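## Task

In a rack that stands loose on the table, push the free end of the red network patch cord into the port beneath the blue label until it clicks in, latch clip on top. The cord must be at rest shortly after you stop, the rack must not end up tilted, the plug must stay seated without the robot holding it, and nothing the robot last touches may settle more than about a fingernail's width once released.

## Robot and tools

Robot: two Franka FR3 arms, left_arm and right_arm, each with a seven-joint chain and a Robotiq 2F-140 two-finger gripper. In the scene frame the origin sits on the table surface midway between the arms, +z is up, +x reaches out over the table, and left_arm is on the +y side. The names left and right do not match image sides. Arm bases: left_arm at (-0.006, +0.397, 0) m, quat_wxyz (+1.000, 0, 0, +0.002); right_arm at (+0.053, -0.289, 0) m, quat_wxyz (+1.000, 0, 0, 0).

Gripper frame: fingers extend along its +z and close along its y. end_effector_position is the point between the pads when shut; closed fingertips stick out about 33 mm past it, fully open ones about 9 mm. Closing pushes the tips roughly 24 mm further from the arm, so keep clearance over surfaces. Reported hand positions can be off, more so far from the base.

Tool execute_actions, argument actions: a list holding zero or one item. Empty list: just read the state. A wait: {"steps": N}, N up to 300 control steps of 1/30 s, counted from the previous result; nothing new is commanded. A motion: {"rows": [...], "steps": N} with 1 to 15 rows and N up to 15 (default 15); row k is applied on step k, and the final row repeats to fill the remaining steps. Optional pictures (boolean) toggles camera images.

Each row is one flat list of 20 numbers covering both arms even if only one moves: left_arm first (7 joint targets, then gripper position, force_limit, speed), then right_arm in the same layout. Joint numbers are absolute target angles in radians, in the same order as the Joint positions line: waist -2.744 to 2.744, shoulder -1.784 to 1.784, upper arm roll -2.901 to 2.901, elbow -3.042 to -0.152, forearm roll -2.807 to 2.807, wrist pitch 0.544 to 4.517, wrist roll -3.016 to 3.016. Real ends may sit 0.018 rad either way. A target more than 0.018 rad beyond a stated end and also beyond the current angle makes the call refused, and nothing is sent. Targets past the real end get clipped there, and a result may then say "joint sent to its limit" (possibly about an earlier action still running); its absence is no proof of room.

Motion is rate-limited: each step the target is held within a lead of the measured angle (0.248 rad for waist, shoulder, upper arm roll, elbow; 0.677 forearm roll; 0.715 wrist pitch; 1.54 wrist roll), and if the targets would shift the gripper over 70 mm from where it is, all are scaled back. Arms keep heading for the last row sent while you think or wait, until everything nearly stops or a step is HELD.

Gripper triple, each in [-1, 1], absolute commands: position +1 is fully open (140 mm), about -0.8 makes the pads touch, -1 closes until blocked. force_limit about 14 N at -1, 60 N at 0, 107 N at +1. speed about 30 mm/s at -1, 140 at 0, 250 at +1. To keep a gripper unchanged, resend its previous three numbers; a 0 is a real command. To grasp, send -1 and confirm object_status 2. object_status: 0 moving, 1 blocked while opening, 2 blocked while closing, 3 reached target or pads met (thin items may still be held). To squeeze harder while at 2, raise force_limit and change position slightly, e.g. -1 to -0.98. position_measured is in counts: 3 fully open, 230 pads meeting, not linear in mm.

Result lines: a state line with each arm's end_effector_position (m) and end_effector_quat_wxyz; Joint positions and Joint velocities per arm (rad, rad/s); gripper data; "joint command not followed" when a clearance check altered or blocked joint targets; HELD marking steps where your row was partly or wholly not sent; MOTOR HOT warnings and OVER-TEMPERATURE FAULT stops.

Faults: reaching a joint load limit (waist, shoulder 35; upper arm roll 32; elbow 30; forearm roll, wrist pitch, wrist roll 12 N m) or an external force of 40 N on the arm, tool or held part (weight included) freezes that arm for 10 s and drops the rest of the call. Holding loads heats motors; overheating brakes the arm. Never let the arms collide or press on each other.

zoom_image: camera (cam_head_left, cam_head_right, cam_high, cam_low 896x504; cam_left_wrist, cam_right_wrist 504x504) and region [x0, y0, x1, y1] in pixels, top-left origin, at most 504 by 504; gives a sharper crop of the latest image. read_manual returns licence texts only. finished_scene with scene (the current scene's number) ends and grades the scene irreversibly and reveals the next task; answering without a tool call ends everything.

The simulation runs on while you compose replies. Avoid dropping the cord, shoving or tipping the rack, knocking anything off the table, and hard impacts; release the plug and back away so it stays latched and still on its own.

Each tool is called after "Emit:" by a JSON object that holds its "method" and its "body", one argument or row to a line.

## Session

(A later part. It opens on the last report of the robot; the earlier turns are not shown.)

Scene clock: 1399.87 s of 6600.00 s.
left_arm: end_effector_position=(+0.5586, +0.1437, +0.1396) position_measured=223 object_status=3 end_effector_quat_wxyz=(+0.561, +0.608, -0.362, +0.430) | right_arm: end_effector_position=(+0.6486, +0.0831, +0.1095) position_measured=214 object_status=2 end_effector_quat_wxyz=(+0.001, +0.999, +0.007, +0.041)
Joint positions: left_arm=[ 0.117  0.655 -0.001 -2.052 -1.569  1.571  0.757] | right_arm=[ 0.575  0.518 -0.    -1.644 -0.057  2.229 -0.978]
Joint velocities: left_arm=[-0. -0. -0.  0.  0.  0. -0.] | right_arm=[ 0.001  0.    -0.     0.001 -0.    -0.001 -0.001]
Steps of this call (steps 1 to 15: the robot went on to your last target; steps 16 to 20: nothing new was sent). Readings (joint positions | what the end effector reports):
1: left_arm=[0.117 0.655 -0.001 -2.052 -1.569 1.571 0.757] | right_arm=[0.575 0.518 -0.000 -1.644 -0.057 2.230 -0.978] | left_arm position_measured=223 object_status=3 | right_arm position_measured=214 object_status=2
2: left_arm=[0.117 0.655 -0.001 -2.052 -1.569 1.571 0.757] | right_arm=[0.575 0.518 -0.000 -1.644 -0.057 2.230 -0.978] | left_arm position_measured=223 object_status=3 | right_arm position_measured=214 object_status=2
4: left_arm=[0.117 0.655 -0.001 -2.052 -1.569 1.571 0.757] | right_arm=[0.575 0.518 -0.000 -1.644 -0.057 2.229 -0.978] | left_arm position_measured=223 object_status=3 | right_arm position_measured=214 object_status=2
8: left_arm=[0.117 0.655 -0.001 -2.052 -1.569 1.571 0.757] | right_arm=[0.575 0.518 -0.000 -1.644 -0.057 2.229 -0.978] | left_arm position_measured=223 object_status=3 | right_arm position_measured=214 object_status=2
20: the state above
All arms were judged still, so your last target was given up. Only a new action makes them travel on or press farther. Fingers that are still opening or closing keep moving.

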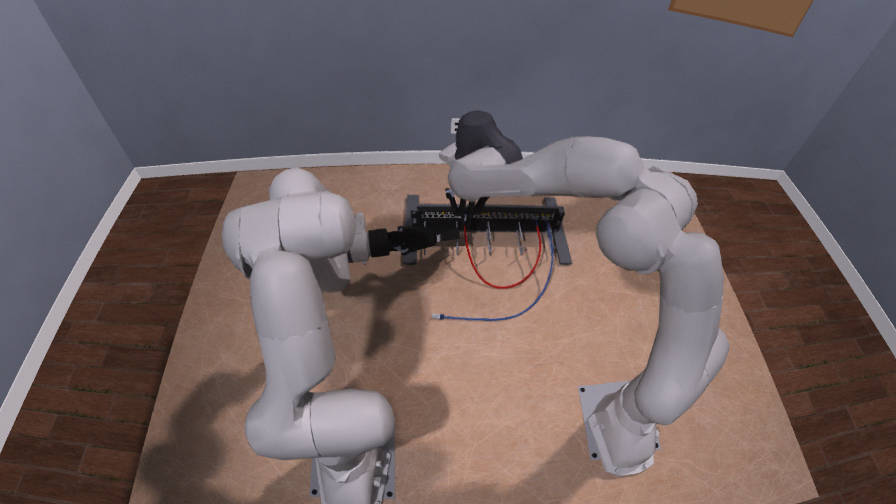

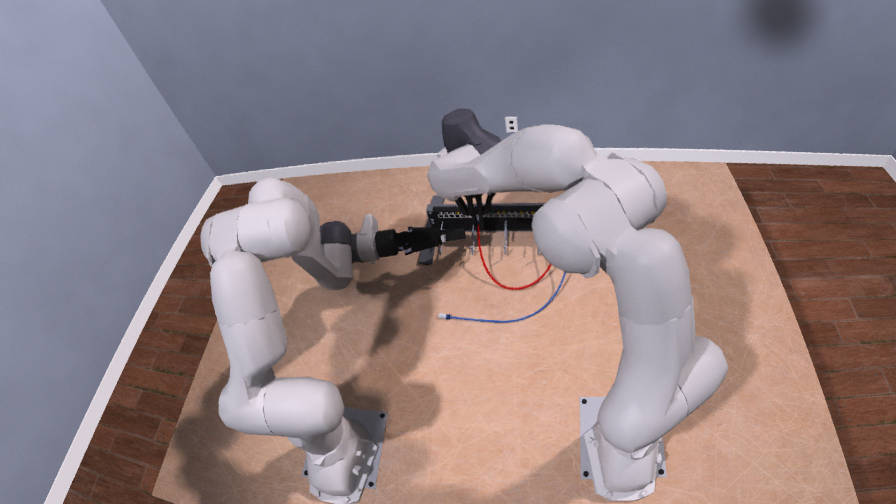

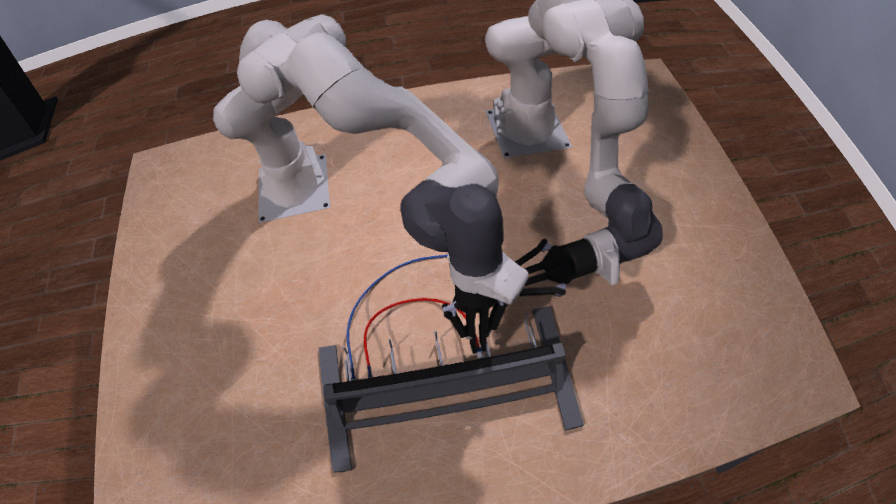

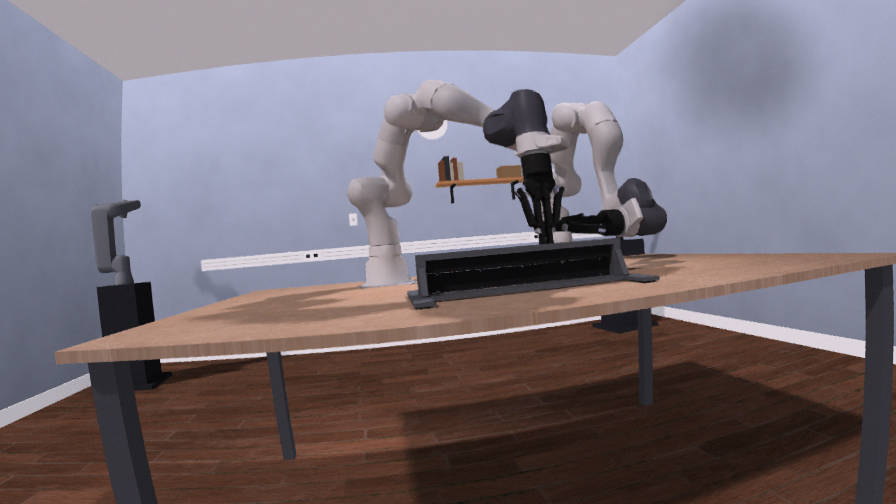

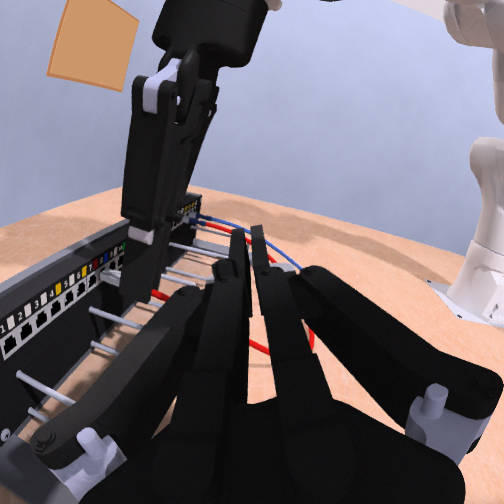

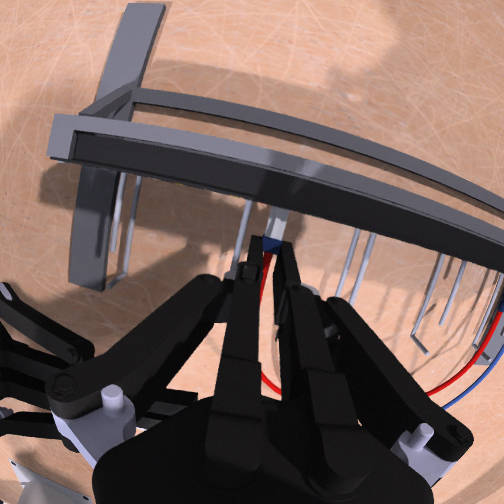

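Emit:
{"method": "execute_actions", "body": {
  "actions": [
    {"rows": [[0.117,0.655,0,-2.052,-1.5708,1.5708,0.75,-0.75,0,0.5, 0.5731,0.5212,0,-1.6405,-0.059,2.2265,-0.98,-1,-0.4,-1],[0.117,0.655,0,-2.052,-1.5708,1.5708,0.75,-0.75,0,0.5, 0.5731,0.5212,0,-1.6405,-0.059,2.2265,-0.98,-1,-0.4,-1],[0.117,0.655,0,-2.052,-1.5708,1.5708,0.75,-0.75,0,0.5, 0.5731,0.5212,0,-1.6405,-0.059,2.2265,-0.98,-1,-0.4,-1],[0.117,0.655,0,-2.052,-1.5708,1.5708,0.75,-0.75,0,0.5, 0.5727,0.5225,0,-1.6385,-0.059,2.226,-0.98,-1,-0.4,-1],[0.117,0.655,0,-2.052,-1.5708,1.5708,0.75,-0.75,0,0.5, 0.5727,0.5225,0,-1.6385,-0.059,2.226,-0.98,-1,-0.4,-1],[0.117,0.655,0,-2.052,-1.5708,1.5708,0.75,-0.75,0,0.5, 0.5727,0.5225,0,-1.6385,-0.059,2.226,-0.98,-1,-0.4,-1],[0.117,0.655,0,-2.052,-1.5708,1.5708,0.75,-0.75,0,0.5, 0.5723,0.5237,0,-1.6365,-0.059,2.2255,-0.98,-1,-0.4,-1],[0.117,0.655,0,-2.052,-1.5708,1.5708,0.75,-0.75,0,0.5, 0.5723,0.5237,0,-1.6365,-0.059,2.2255,-0.98,-1,-0.4,-1],[0.117,0.655,0,-2.052,-1.5708,1.5708,0.75,-0.75,0,0.5, 0.5723,0.5237,0,-1.6365,-0.059,2.2255,-0.98,-1,-0.4,-1],[0.117,0.655,0,-2.052,-1.5708,1.5708,0.75,-0.75,0,0.5, 0.5718,0.525,0,-1.6345,-0.059,2.225,-0.98,-1,-0.4,-1]], "steps": 15}
  ],
  "pictures": false
}}

Emit:
{"method": "execute_actions", "body": {
  "actions": [
    {"steps": 20}
  ]
}}

Emit:
{"method": "zoom_image", "body": {
  "camera": "cam_left_wrist",
  "region": [75, 250, 130, 296]
}}

Scene clock: 1410.67 s of 6600.00 s.
left_arm: end_effector_position=(+0.5586, +0.1437, +0.1396) position_measured=223 object_status=3 end_effector_quat_wxyz=(+0.561, +0.608, -0.362, +0.430) | right_arm: end_effector_position=(+0.6499, +0.0831, +0.1088) position_measured=214 object_status=2 end_effector_quat_wxyz=(+0.001, +0.999, +0.007, +0.040)
Joint positions: left_arm=[ 0.117  0.655 -0.001 -2.052 -1.569  1.571  0.757] | right_arm=[ 0.574  0.523 -0.    -1.638 -0.057  2.227 -0.978]
Joint velocities: left_arm=[ 0.002 -0.    -0.001 -0.001 -0.002 -0.     0.001] | right_arm=[ 0.001  0.    -0.     0.004 -0.    -0.003  0.   ]
Steps of this call (steps 1 to 90: nothing new was sent; then 7.30 s passed at rest; steps 91 to 105: all 15 steps of this action). Readings (joint positions | what the end effector reports):
91: left_arm=[0.117 0.655 -0.001 -2.052 -1.569 1.571 0.757] | right_arm=[0.575 0.518 -0.000 -1.644 -0.057 2.229 -0.978] | left_arm position_measured=223 object_status=3 | right_arm position_measured=214 object_status=2
92: left_arm=[0.117 0.655 -0.001 -2.052 -1.569 1.571 0.757] | right_arm=[0.575 0.518 -0.000 -1.643 -0.057 2.229 -0.978] | left_arm position_measured=223 object_status=3 | right_arm position_measured=214 object_status=2
94: left_arm=[0.117 0.655 -0.001 -2.052 -1.569 1.571 0.757] | right_arm=[0.575 0.519 -0.000 -1.643 -0.057 2.229 -0.978] | left_arm position_measured=223 object_status=3 | right_arm position_measured=214 object_status=2
98: left_arm=[0.117 0.655 -0.001 -2.052 -1.569 1.571 0.757] | right_arm=[0.574 0.521 -0.000 -1.640 -0.057 2.229 -0.978] | left_arm position_measured=223 object_status=3 | right_arm position_measured=214 object_status=2
105: the state above

Scene clock: 1411.33 s of 6600.00 s.
left_arm: end_effector_position=(+0.5586, +0.1437, +0.1396) position_measured=223 object_status=3 end_effector_quat_wxyz=(+0.561, +0.608, -0.362, +0.430) | right_arm: end_effector_position=(+0.6499, +0.0831, +0.1088) position_measured=214 object_status=2 end_effector_quat_wxyz=(+0.001, +0.999, +0.007, +0.040)
Joint positions: left_arm=[ 0.117  0.655 -0.001 -2.052 -1.569  1.571  0.757] | right_arm=[ 0.574  0.523 -0.    -1.637 -0.057  2.226 -0.978]
Joint velocities: left_arm=[-0.001 -0.001  0.002  0.    -0.001  0.     0.   ] | right_arm=[-0.    -0.001  0.002 -0.     0.    -0.001  0.001]
Steps of this call (steps 1 to 15: the robot went on to your last target; steps 16 to 20: nothing new was sent). Readings (joint positions | what the end effector reports):
1: left_arm=[0.117 0.655 -0.001 -2.052 -1.569 1.571 0.757] | right_arm=[0.574 0.523 -0.000 -1.638 -0.057 2.227 -0.978] | left_arm position_measured=223 object_status=3 | right_arm position_measured=214 object_status=2
2: left_arm=[0.117 0.655 -0.001 -2.052 -1.569 1.571 0.757] | right_arm=[0.574 0.523 -0.000 -1.637 -0.057 2.226 -0.978] | left_arm position_measured=223 object_status=3 | right_arm position_measured=214 object_status=2
4: left_arm=[0.117 0.655 -0.001 -2.052 -1.569 1.571 0.757] | right_arm=[0.574 0.523 -0.000 -1.637 -0.057 2.226 -0.978] | left_arm position_measured=223 object_status=3 | right_arm position_measured=214 object_status=2
8: left_arm=[0.117 0.655 -0.001 -2.052 -1.569 1.571 0.757] | right_arm=[0.574 0.523 -0.000 -1.637 -0.057 2.226 -0.978] | left_arm position_measured=223 object_status=3 | right_arm position_measured=214 object_status=2
20: the state above
All arms were judged still, so your last target was given up. Only a new action makes them travel on or press farther. Fingers that are still opening or closing keep moving.

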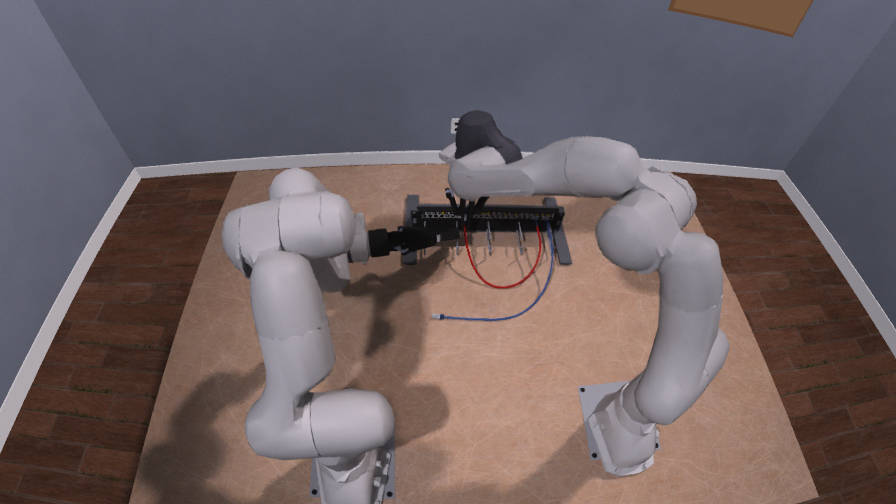

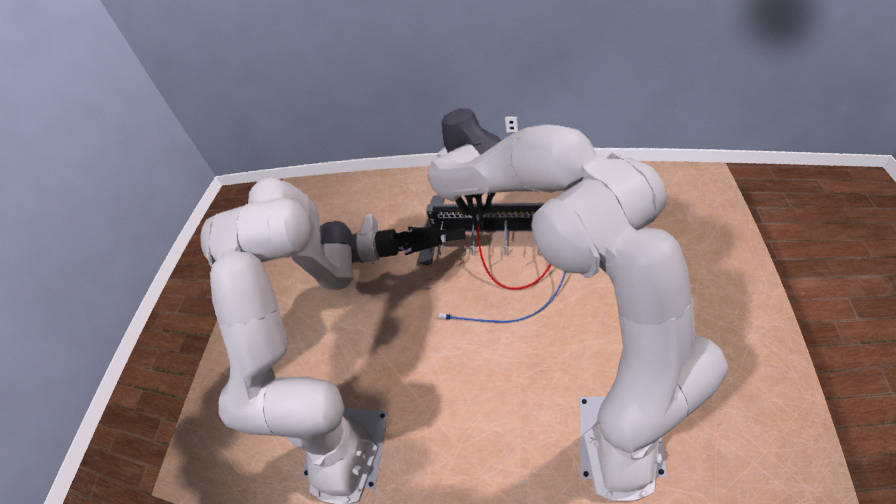

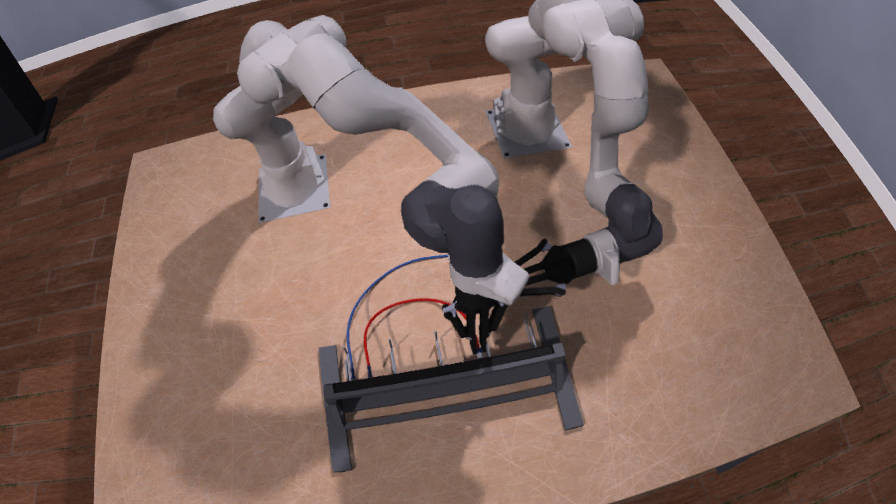

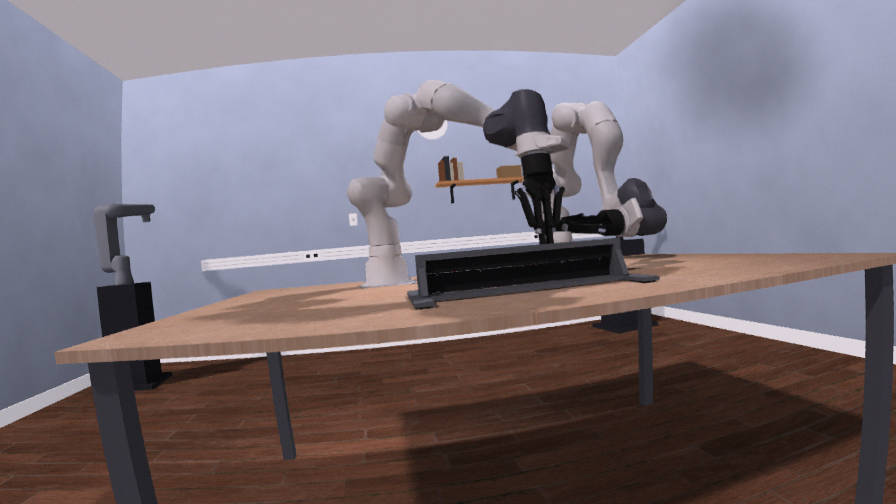

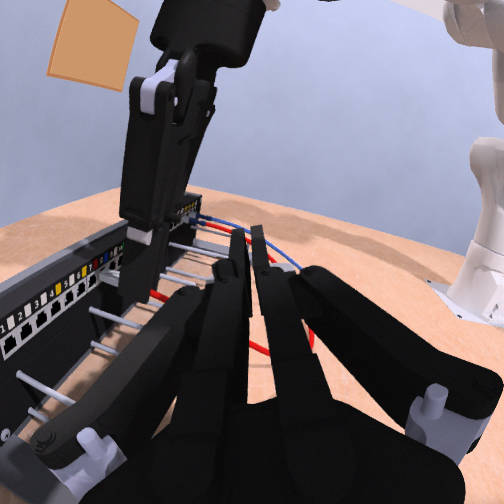

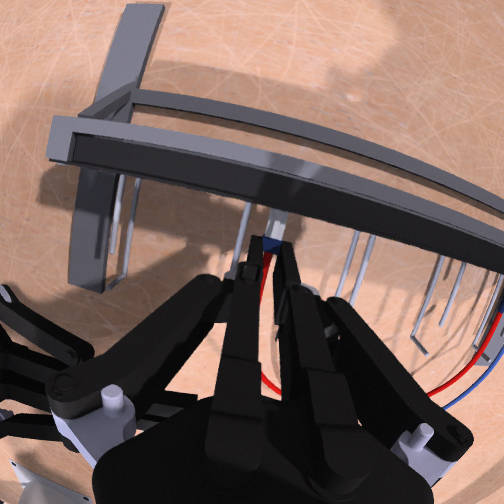

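Region (75, 250, 130, 296) of cam_left_wrist's 504x504 image, scaled by 9.164, with more detail than that image has; it fills the top 422 rows of this view, and the rest is white.

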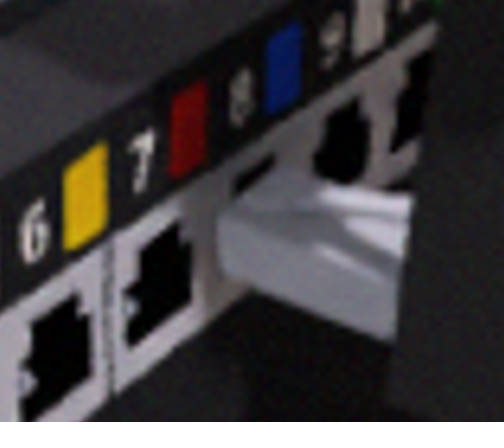

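Emit:
{"method": "zoom_image", "body": {
  "camera": "cam_left_wrist",
  "region": [86, 260, 118, 290]
}}

Region (86, 260, 118, 290) of cam_left_wrist's 504x504 image, scaled by 15.750, with more detail than that image has; it fills the top 472 rows of this view, and the rest is white.

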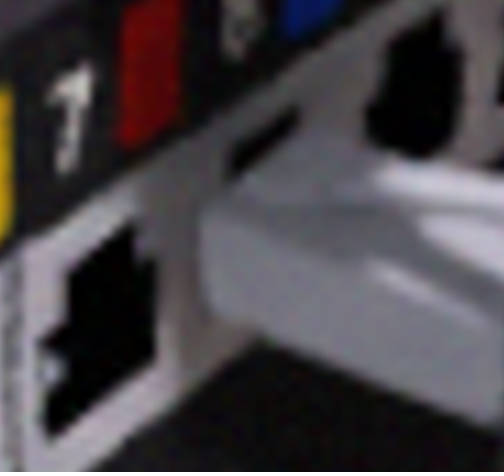

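Emit:
{"method": "execute_actions", "body": {
  "actions": [
    {"rows": [[0.117,0.655,0,-2.052,-1.5708,1.5708,0.75,-0.75,0,0.5, 0.574,0.516,0,-1.649,-0.050,2.233,-0.985,-1,-0.4,-1],[0.117,0.655,0,-2.052,-1.5708,1.5708,0.75,-0.75,0,0.5, 0.574,0.516,0,-1.649,-0.050,2.233,-0.985,-1,-0.4,-1],[0.117,0.655,0,-2.052,-1.5708,1.5708,0.75,-0.75,0,0.5, 0.574,0.516,0,-1.649,-0.050,2.233,-0.985,-1,-0.4,-1],[0.117,0.655,0,-2.052,-1.5708,1.5708,0.75,-0.75,0,0.5, 0.570,0.511,0,-1.659,-0.040,2.245,-0.991,-1,-0.4,-1],[0.117,0.655,0,-2.052,-1.5708,1.5708,0.75,-0.75,0,0.5, 0.570,0.511,0,-1.659,-0.040,2.245,-0.991,-1,-0.4,-1],[0.117,0.655,0,-2.052,-1.5708,1.5708,0.75,-0.75,0,0.5, 0.570,0.511,0,-1.659,-0.040,2.245,-0.991,-1,-0.4,-1],[0.117,0.655,0,-2.052,-1.5708,1.5708,0.75,-0.75,0,0.5, 0.567,0.506,0,-1.670,-0.030,2.257,-0.997,-1,-0.4,-1],[0.117,0.655,0,-2.052,-1.5708,1.5708,0.75,-0.75,0,0.5, 0.567,0.506,0,-1.670,-0.030,2.257,-0.997,-1,-0.4,-1],[0.117,0.655,0,-2.052,-1.5708,1.5708,0.75,-0.75,0,0.5, 0.567,0.506,0,-1.670,-0.030,2.257,-0.997,-1,-0.4,-1],[0.117,0.655,0,-2.052,-1.5708,1.5708,0.75,-0.75,0,0.5, 0.563,0.501,0,-1.680,-0.020,2.269,-1.002,-1,-0.4,-1],[0.117,0.655,0,-2.052,-1.5708,1.5708,0.75,-0.75,0,0.5, 0.563,0.501,0,-1.680,-0.020,2.269,-1.002,-1,-0.4,-1],[0.117,0.655,0,-2.052,-1.5708,1.5708,0.75,-0.75,0,0.5, 0.563,0.501,0,-1.680,-0.020,2.269,-1.002,-1,-0.4,-1],[0.117,0.655,0,-2.052,-1.5708,1.5708,0.75,-0.75,0,0.5, 0.5595,0.496,0,-1.690,-0.011,2.280,-1.006,-1,-0.4,-1]], "steps": 15}
  ],
  "pictures": false
}}

Emit:
{"method": "execute_actions", "body": {
  "actions": [
    {"steps": 30}
  ]
}}

Emit:
{"method": "zoom_image", "body": {
  "camera": "cam_left_wrist",
  "region": [86, 260, 118, 290]
}}

Scene clock: 1449.37 s of 6600.00 s.
left_arm: end_effector_position=(+0.5586, +0.1437, +0.1396) position_measured=223 object_status=3 end_effector_quat_wxyz=(+0.561, +0.608, -0.362, +0.430) | right_arm: end_effector_position=(+0.6464, +0.0801, +0.1068) position_measured=214 object_status=2 end_effector_quat_wxyz=(-0.015, +0.999, -0.003, +0.038)
Joint positions: left_arm=[ 0.117  0.655 -0.001 -2.052 -1.569  1.571  0.757] | right_arm=[ 0.562  0.5   -0.    -1.683 -0.02   2.264 -0.992]
Joint velocities: left_arm=[-0.001 -0.001 -0.001  0.001 -0.    -0.001  0.001] | right_arm=[-0.031 -0.028  0.002 -0.057  0.06   0.079 -0.033]
Steps of this call (steps 1 to 90: nothing new was sent; then 34.53 s passed at rest; steps 91 to 105: all 15 steps of this action). Readings (joint positions | what the end effector reports):
91: left_arm=[0.117 0.655 -0.001 -2.052 -1.569 1.571 0.757] | right_arm=[0.574 0.522 -0.000 -1.640 -0.056 2.227 -0.979] | left_arm position_measured=223 object_status=3 | right_arm position_measured=214 object_status=2
92: left_arm=[0.117 0.655 -0.001 -2.052 -1.569 1.571 0.757] | right_arm=[0.574 0.521 -0.000 -1.642 -0.055 2.228 -0.979] | left_arm position_measured=223 object_status=3 | right_arm position_measured=214 object_status=2
94: left_arm=[0.117 0.655 -0.001 -2.052 -1.569 1.571 0.757] | right_arm=[0.574 0.518 -0.000 -1.647 -0.052 2.231 -0.980] | left_arm position_measured=223 object_status=3 | right_arm position_measured=214 object_status=2
98: left_arm=[0.117 0.655 -0.001 -2.052 -1.569 1.571 0.757] | right_arm=[0.571 0.511 -0.000 -1.661 -0.041 2.241 -0.983] | left_arm position_measured=223 object_status=3 | right_arm position_measured=214 object_status=2
105: the state above

Scene clock: 1450.37 s of 6600.00 s.
left_arm: end_effector_position=(+0.5586, +0.1437, +0.1396) position_measured=223 object_status=3 end_effector_quat_wxyz=(+0.561, +0.608, -0.362, +0.430) | right_arm: end_effector_position=(+0.6485, +0.0817, +0.1079) position_measured=214 object_status=2 end_effector_quat_wxyz=(-0.020, +0.999, -0.001, +0.042)
Joint positions: left_arm=[ 0.117  0.655 -0.001 -2.052 -1.569  1.571  0.757] | right_arm=[ 0.561  0.498 -0.    -1.688 -0.013  2.278 -1.001]
Joint velocities: left_arm=[ 0.    -0.001  0.    -0.001  0.    -0.    -0.   ] | right_arm=[ 0.    -0.001  0.     0.001  0.     0.002 -0.   ]
Steps of this call (steps 1 to 30: the robot went on to your last target). Readings (joint positions | what the end effector reports):
1: left_arm=[0.117 0.655 -0.001 -2.052 -1.569 1.571 0.757] | right_arm=[0.562 0.500 -0.000 -1.685 -0.019 2.267 -0.993] | left_arm position_measured=223 object_status=3 | right_arm position_measured=214 object_status=2
2: left_arm=[0.117 0.655 -0.001 -2.052 -1.569 1.571 0.757] | right_arm=[0.561 0.499 -0.000 -1.686 -0.017 2.269 -0.994] | left_arm position_measured=223 object_status=3 | right_arm position_measured=214 object_status=2
4: left_arm=[0.117 0.655 -0.001 -2.052 -1.569 1.571 0.757] | right_arm=[0.561 0.499 -0.000 -1.687 -0.015 2.272 -0.995] | left_arm position_measured=223 object_status=3 | right_arm position_measured=214 object_status=2
8: left_arm=[0.117 0.655 -0.001 -2.052 -1.569 1.571 0.757] | right_arm=[0.561 0.498 -0.000 -1.687 -0.014 2.275 -0.998] | left_arm position_measured=223 object_status=3 | right_arm position_measured=214 object_status=2
30: the state above
All arms were judged still, so your last target was given up. Only a new action makes them travel on or press farther. Fingers that are still opening or closing keep moving.

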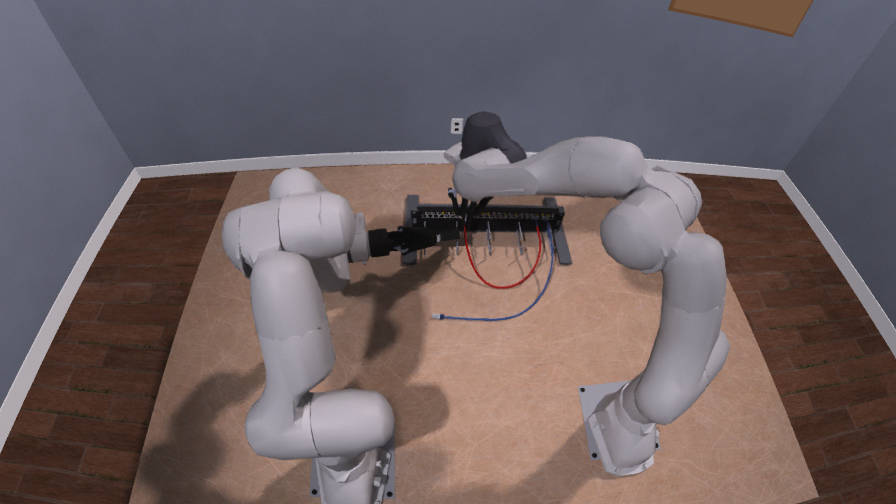

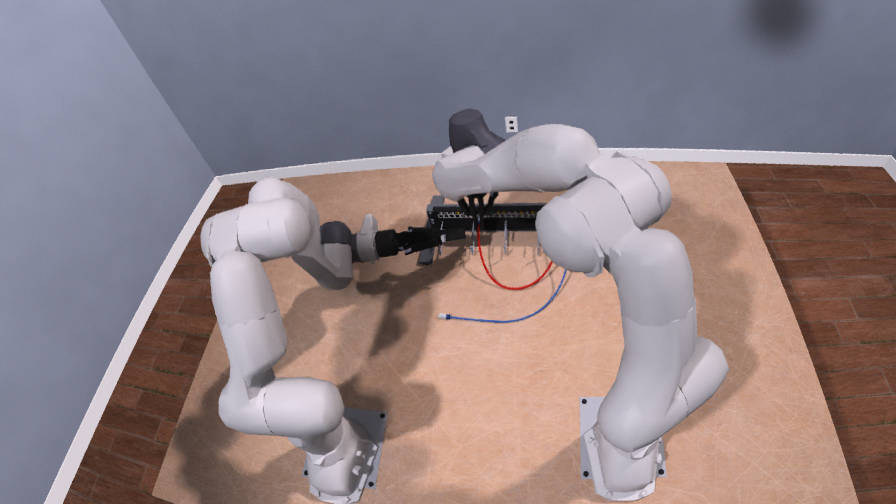

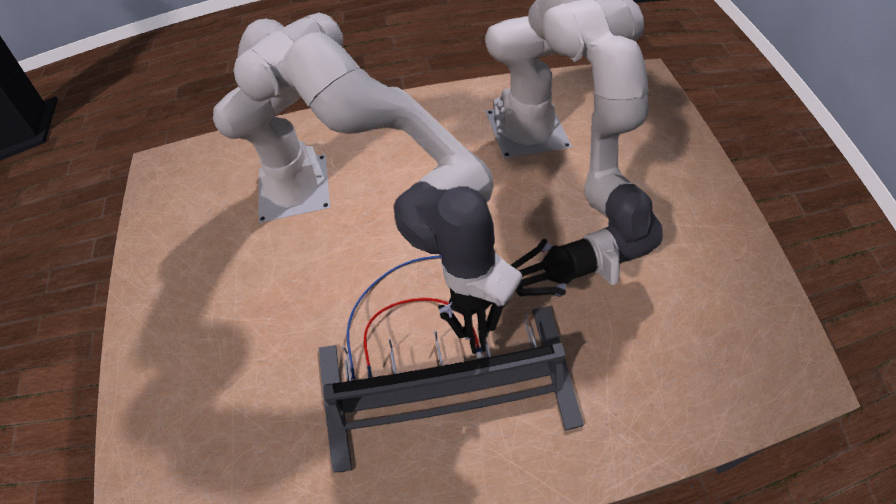

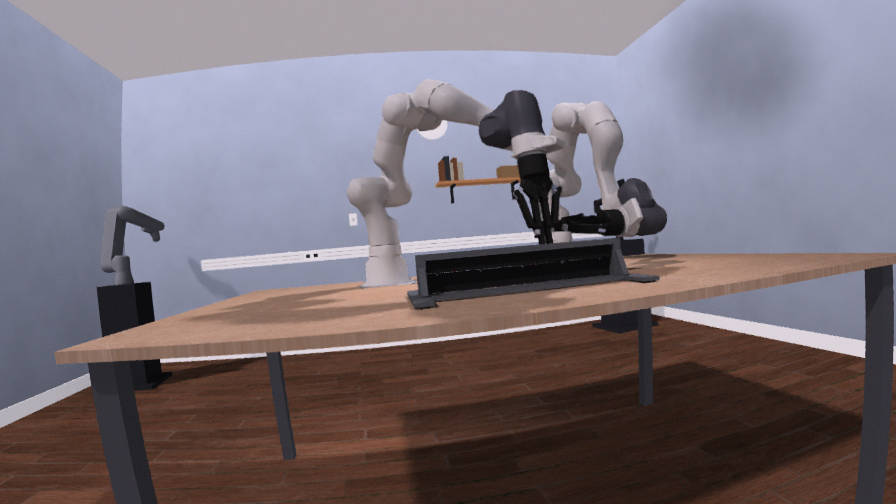

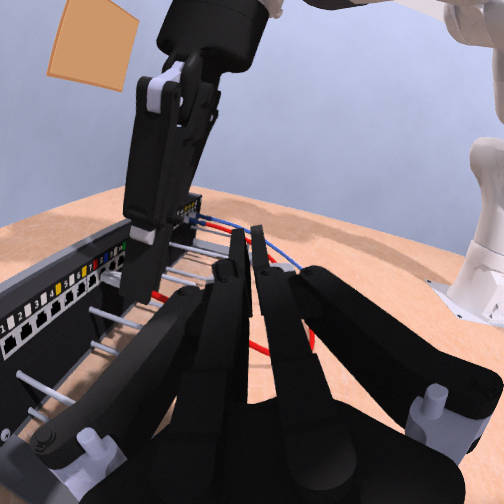

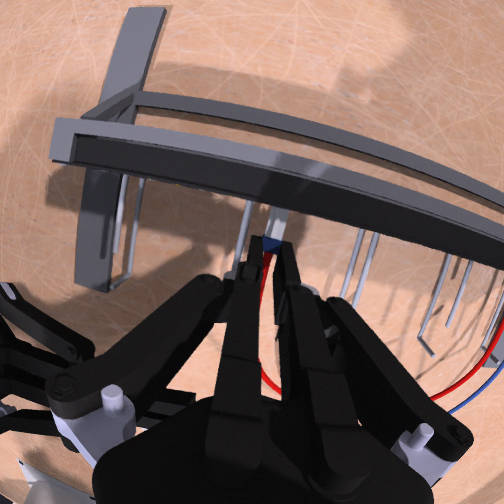

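Region (86, 260, 118, 290) of cam_left_wrist's 504x504 image, scaled by 15.750, with more detail than that image has; it fills the top 472 rows of this view, and the rest is white.

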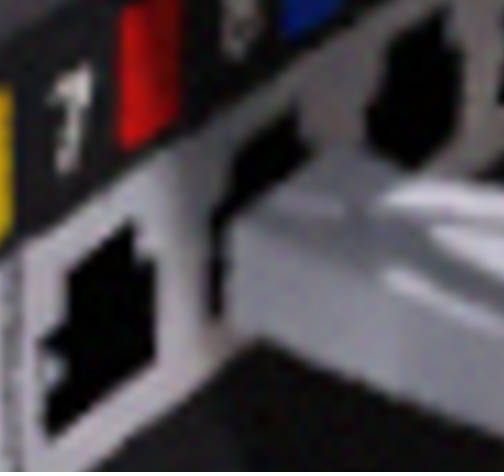

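Emit:
{"method": "execute_actions", "body": {
  "actions": [
    {"rows": [[0.117,0.655,0,-2.052,-1.5708,1.5708,0.75,-0.75,0,0.5, 0.5582,0.497,0,-1.689,-0.011,2.281,-1.006,-1,-0.4,-1]], "steps": 15}
  ]
}}

Emit:
{"method": "zoom_image", "body": {
  "camera": "cam_left_wrist",
  "region": [86, 260, 118, 290]
}}

Scene clock: 1456.40 s of 6600.00 s.
left_arm: end_effector_position=(+0.5586, +0.1437, +0.1396) position_measured=223 object_status=3 end_effector_quat_wxyz=(+0.561, +0.608, -0.362, +0.430) | right_arm: end_effector_position=(+0.6491, +0.0812, +0.1080) position_measured=214 object_status=2 end_effector_quat_wxyz=(-0.020, +0.999, -0.001, +0.042)
Joint positions: left_arm=[ 0.117  0.655 -0.001 -2.052 -1.569  1.571  0.757] | right_arm=[ 0.56   0.498 -0.    -1.688 -0.013  2.279 -1.002]
Joint velocities: left_arm=[ 0.001 -0.001  0.001  0.001 -0.001 -0.001 -0.   ] | right_arm=[-0.    -0.001  0.    -0.     0.    -0.    -0.   ]
Steps of this call (steps 1 to 90: nothing new was sent; then 2.53 s passed at rest; steps 91 to 105: all 15 steps of this action). Readings (joint positions | what the end effector reports):
91: left_arm=[0.117 0.655 -0.001 -2.052 -1.569 1.571 0.757] | right_arm=[0.561 0.498 -0.000 -1.688 -0.013 2.278 -1.002] | left_arm position_measured=223 object_status=3 | right_arm position_measured=214 object_status=2
92: left_arm=[0.117 0.655 -0.001 -2.052 -1.569 1.571 0.757] | right_arm=[0.560 0.498 -0.000 -1.688 -0.013 2.278 -1.002] | left_arm position_measured=223 object_status=3 | right_arm position_measured=214 object_status=2
94: left_arm=[0.117 0.655 -0.001 -2.052 -1.569 1.571 0.757] | right_arm=[0.560 0.498 -0.000 -1.688 -0.013 2.278 -1.002] | left_arm position_measured=223 object_status=3 | right_arm position_measured=214 object_status=2
98: left_arm=[0.117 0.655 -0.001 -2.052 -1.569 1.571 0.757] | right_arm=[0.560 0.498 -0.000 -1.688 -0.013 2.278 -1.002] | left_arm position_measured=223 object_status=3 | right_arm position_measured=214 object_status=2
105: the state above

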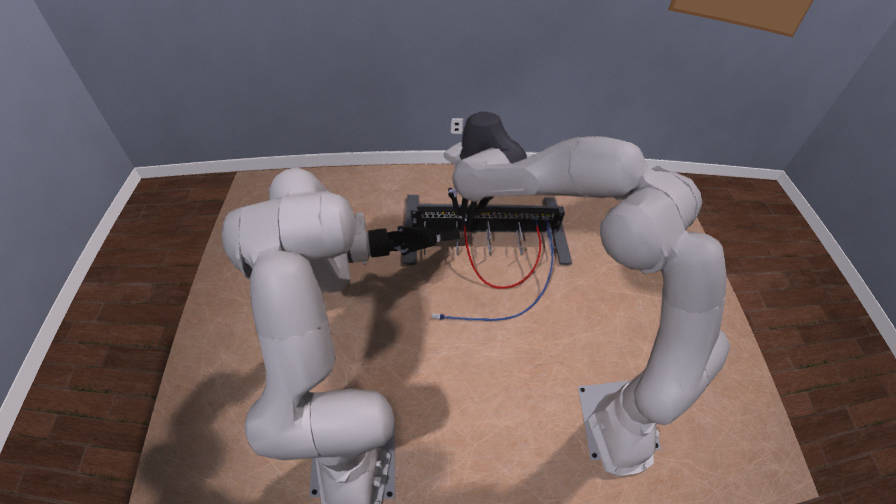

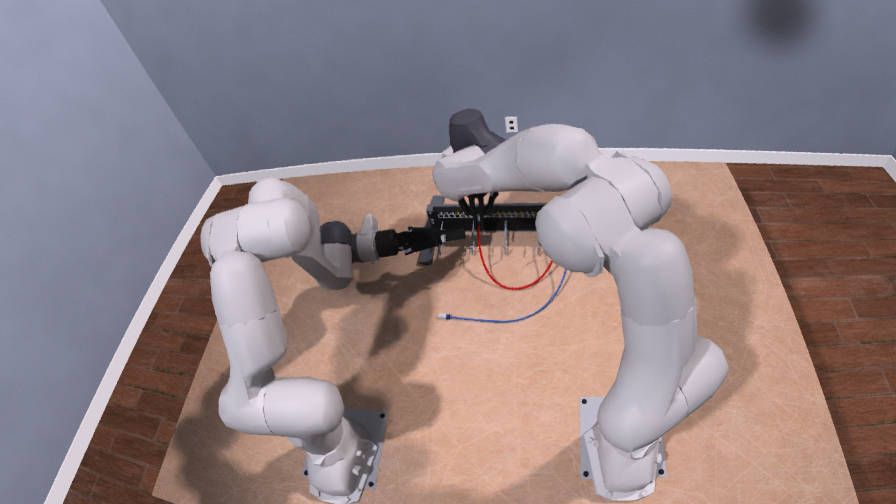

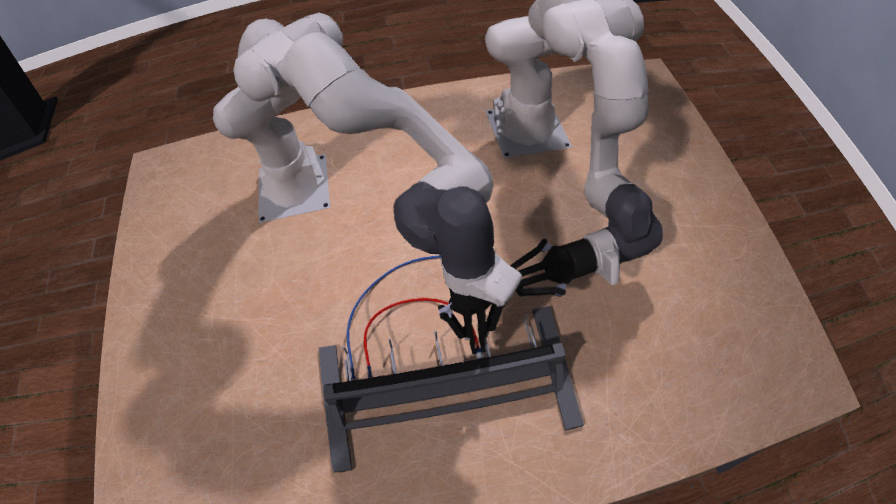

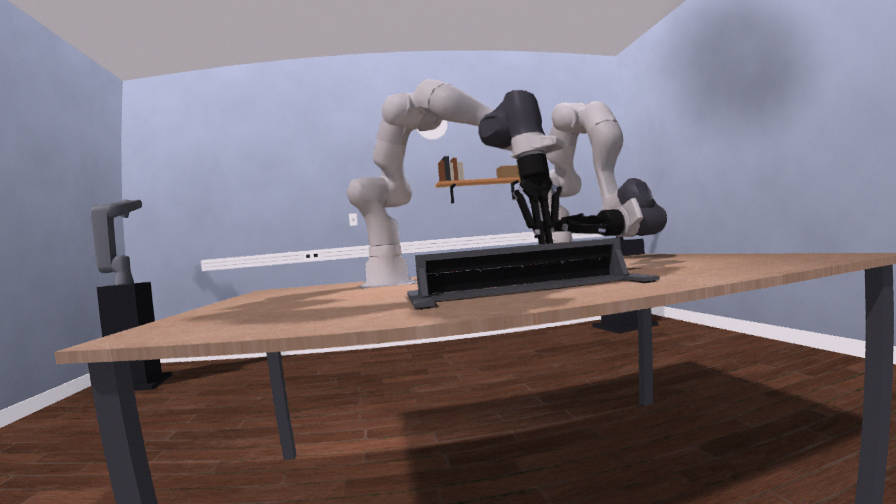

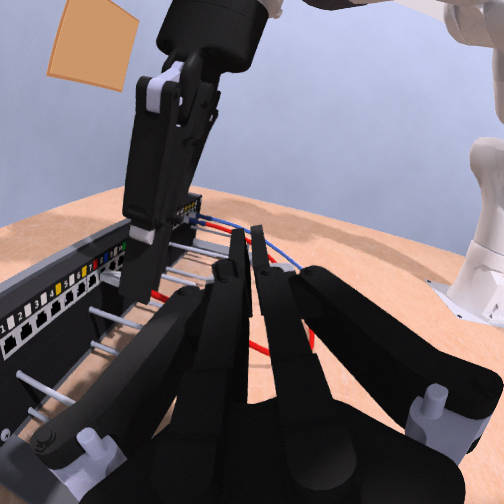

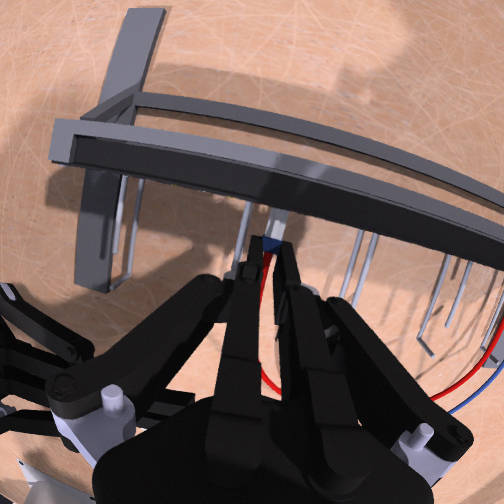

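Region (86, 260, 118, 290) of cam_left_wrist's 504x504 image, scaled by 15.750, with more detail than that image has; it fills the top 472 rows of this view, and the rest is white.

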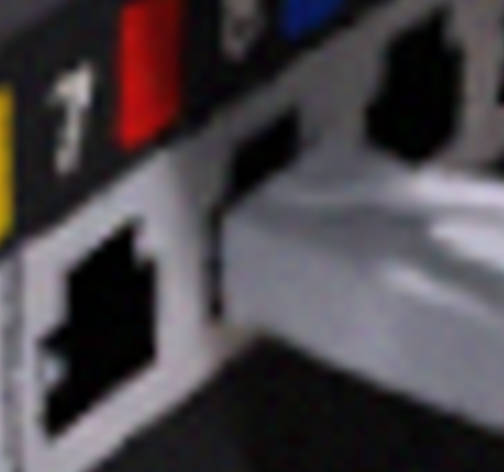

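Emit:
{"method": "execute_actions", "body": {
  "actions": [
    {"rows": [[0.117,0.655,0,-2.052,-1.5708,1.5708,0.75,-0.75,0,0.5, 0.5582,0.5002,0,-1.686,-0.011,2.281,-1.006,-1,-0.4,-1],[0.117,0.655,0,-2.052,-1.5708,1.5708,0.75,-0.75,0,0.5, 0.5582,0.5002,0,-1.686,-0.011,2.281,-1.006,-1,-0.4,-1],[0.117,0.655,0,-2.052,-1.5708,1.5708,0.75,-0.75,0,0.5, 0.5582,0.5002,0,-1.686,-0.011,2.281,-1.006,-1,-0.4,-1],[0.117,0.655,0,-2.052,-1.5708,1.5708,0.75,-0.75,0,0.5, 0.5578,0.5011,0,-1.6847,-0.011,2.281,-1.006,-1,-0.4,-1],[0.117,0.655,0,-2.052,-1.5708,1.5708,0.75,-0.75,0,0.5, 0.5578,0.5011,0,-1.6847,-0.011,2.281,-1.006,-1,-0.4,-1],[0.117,0.655,0,-2.052,-1.5708,1.5708,0.75,-0.75,0,0.5, 0.5578,0.5011,0,-1.6847,-0.011,2.281,-1.006,-1,-0.4,-1],[0.117,0.655,0,-2.052,-1.5708,1.5708,0.75,-0.75,0,0.5, 0.5574,0.502,0,-1.6834,-0.011,2.281,-1.006,-1,-0.4,-1],[0.117,0.655,0,-2.052,-1.5708,1.5708,0.75,-0.75,0,0.5, 0.5574,0.502,0,-1.6834,-0.011,2.281,-1.006,-1,-0.4,-1],[0.117,0.655,0,-2.052,-1.5708,1.5708,0.75,-0.75,0,0.5, 0.5574,0.502,0,-1.6834,-0.011,2.281,-1.006,-1,-0.4,-1],[0.117,0.655,0,-2.052,-1.5708,1.5708,0.75,-0.75,0,0.5, 0.557,0.5029,0,-1.682,-0.011,2.281,-1.006,-1,-0.4,-1],[0.117,0.655,0,-2.052,-1.5708,1.5708,0.75,-0.75,0,0.5, 0.557,0.5029,0,-1.682,-0.011,2.281,-1.006,-1,-0.4,-1],[0.117,0.655,0,-2.052,-1.5708,1.5708,0.75,-0.75,0,0.5, 0.557,0.5029,0,-1.682,-0.011,2.281,-1.006,-1,-0.4,-1],[0.117,0.655,0,-2.052,-1.5708,1.5708,0.75,-0.75,0,0.5, 0.5566,0.5038,0,-1.6807,-0.011,2.281,-1.006,-1,-0.4,-1]], "steps": 15}
  ],
  "pictures": false
}}

Emit:
{"method": "execute_actions", "body": {
  "actions": [
    {"steps": 15}
  ],
  "pictures": false
}}

Scene clock: 1471.07 s of 6600.00 s.
left_arm: end_effector_position=(+0.5586, +0.1437, +0.1396) position_measured=223 object_status=3 end_effector_quat_wxyz=(+0.561, +0.608, -0.362, +0.430) | right_arm: end_effector_position=(+0.6499, +0.0815, +0.1072) position_measured=214 object_status=2 end_effector_quat_wxyz=(-0.021, +0.999, -0.002, +0.042)
Joint positions: left_arm=[ 0.117  0.655 -0.001 -2.052 -1.569  1.571  0.757] | right_arm=[ 0.559  0.501 -0.    -1.685 -0.012  2.279 -1.002]
Joint velocities: left_arm=[ 0.001 -0.001 -0.001 -0.    -0.     0.001  0.   ] | right_arm=[ 0.     0.007  0.001  0.004  0.001  0.    -0.   ]
Steps of this call (steps 1 to 15: the robot went on to your last target; steps 16 to 90: nothing new was sent; then 11.17 s passed at rest; steps 91 to 105: all 15 steps of this action). Readings (joint positions | what the end effector reports):
91: left_arm=[0.117 0.655 -0.001 -2.052 -1.569 1.571 0.757] | right_arm=[0.560 0.498 -0.000 -1.688 -0.013 2.279 -1.002] | left_arm position_measured=223 object_status=3 | right_arm position_measured=214 object_status=2
92: left_arm=[0.117 0.655 -0.001 -2.052 -1.569 1.571 0.757] | right_arm=[0.560 0.498 -0.000 -1.688 -0.013 2.279 -1.002] | left_arm position_measured=223 object_status=3 | right_arm position_measured=214 object_status=2
94: left_arm=[0.117 0.655 -0.001 -2.052 -1.569 1.571 0.757] | right_arm=[0.560 0.498 -0.000 -1.688 -0.013 2.279 -1.002] | left_arm position_measured=223 object_status=3 | right_arm position_measured=214 object_status=2
98: left_arm=[0.117 0.655 -0.001 -2.052 -1.569 1.571 0.757] | right_arm=[0.559 0.499 -0.000 -1.687 -0.013 2.279 -1.002] | left_arm position_measured=223 object_status=3 | right_arm position_measured=214 object_status=2
105: the state above

Scene clock: 1471.57 s of 6600.00 s.
left_arm: end_effector_position=(+0.5586, +0.1437, +0.1396) position_measured=223 object_status=3 end_effector_quat_wxyz=(+0.561, +0.608, -0.362, +0.430) | right_arm: end_effector_position=(+0.6505, +0.0818, +0.1078) position_measured=214 object_status=2 end_effector_quat_wxyz=(-0.021, +0.999, -0.002, +0.042)
Joint positions: left_arm=[ 0.117  0.655 -0.001 -2.052 -1.569  1.571  0.757] | right_arm=[ 0.559  0.502 -0.    -1.683 -0.012  2.279 -1.002]
Joint velocities: left_arm=[-0.001  0.    -0.    -0.     0.    -0.     0.001] | right_arm=[ 0.001  0.    -0.001  0.001 -0.001 -0.    -0.002]
Steps of this call (steps 1 to 15: the robot went on to your last target). Readings (joint positions | what the end effector reports):
1: left_arm=[0.117 0.655 -0.001 -2.052 -1.569 1.571 0.757] | right_arm=[0.559 0.502 -0.000 -1.684 -0.012 2.279 -1.002] | left_arm position_measured=223 object_status=3 | right_arm position_measured=214 object_status=2
2: left_arm=[0.117 0.655 -0.001 -2.052 -1.569 1.571 0.757] | right_arm=[0.559 0.502 -0.000 -1.684 -0.012 2.279 -1.002] | left_arm position_measured=223 object_status=3 | right_arm position_measured=214 object_status=2
4: left_arm=[0.117 0.655 -0.001 -2.052 -1.569 1.571 0.757] | right_arm=[0.559 0.502 -0.000 -1.684 -0.012 2.279 -1.002] | left_arm position_measured=223 object_status=3 | right_arm position_measured=214 object_status=2
8: left_arm=[0.117 0.655 -0.001 -2.052 -1.569 1.571 0.757] | right_arm=[0.559 0.502 -0.000 -1.684 -0.012 2.279 -1.002] | left_arm position_measured=223 object_status=3 | right_arm position_measured=214 object_status=2
15: the state above
All arms were judged still, so your last target was given up. Only a new action makes them travel on or press farther. Fingers that are still opening or closing keep moving.


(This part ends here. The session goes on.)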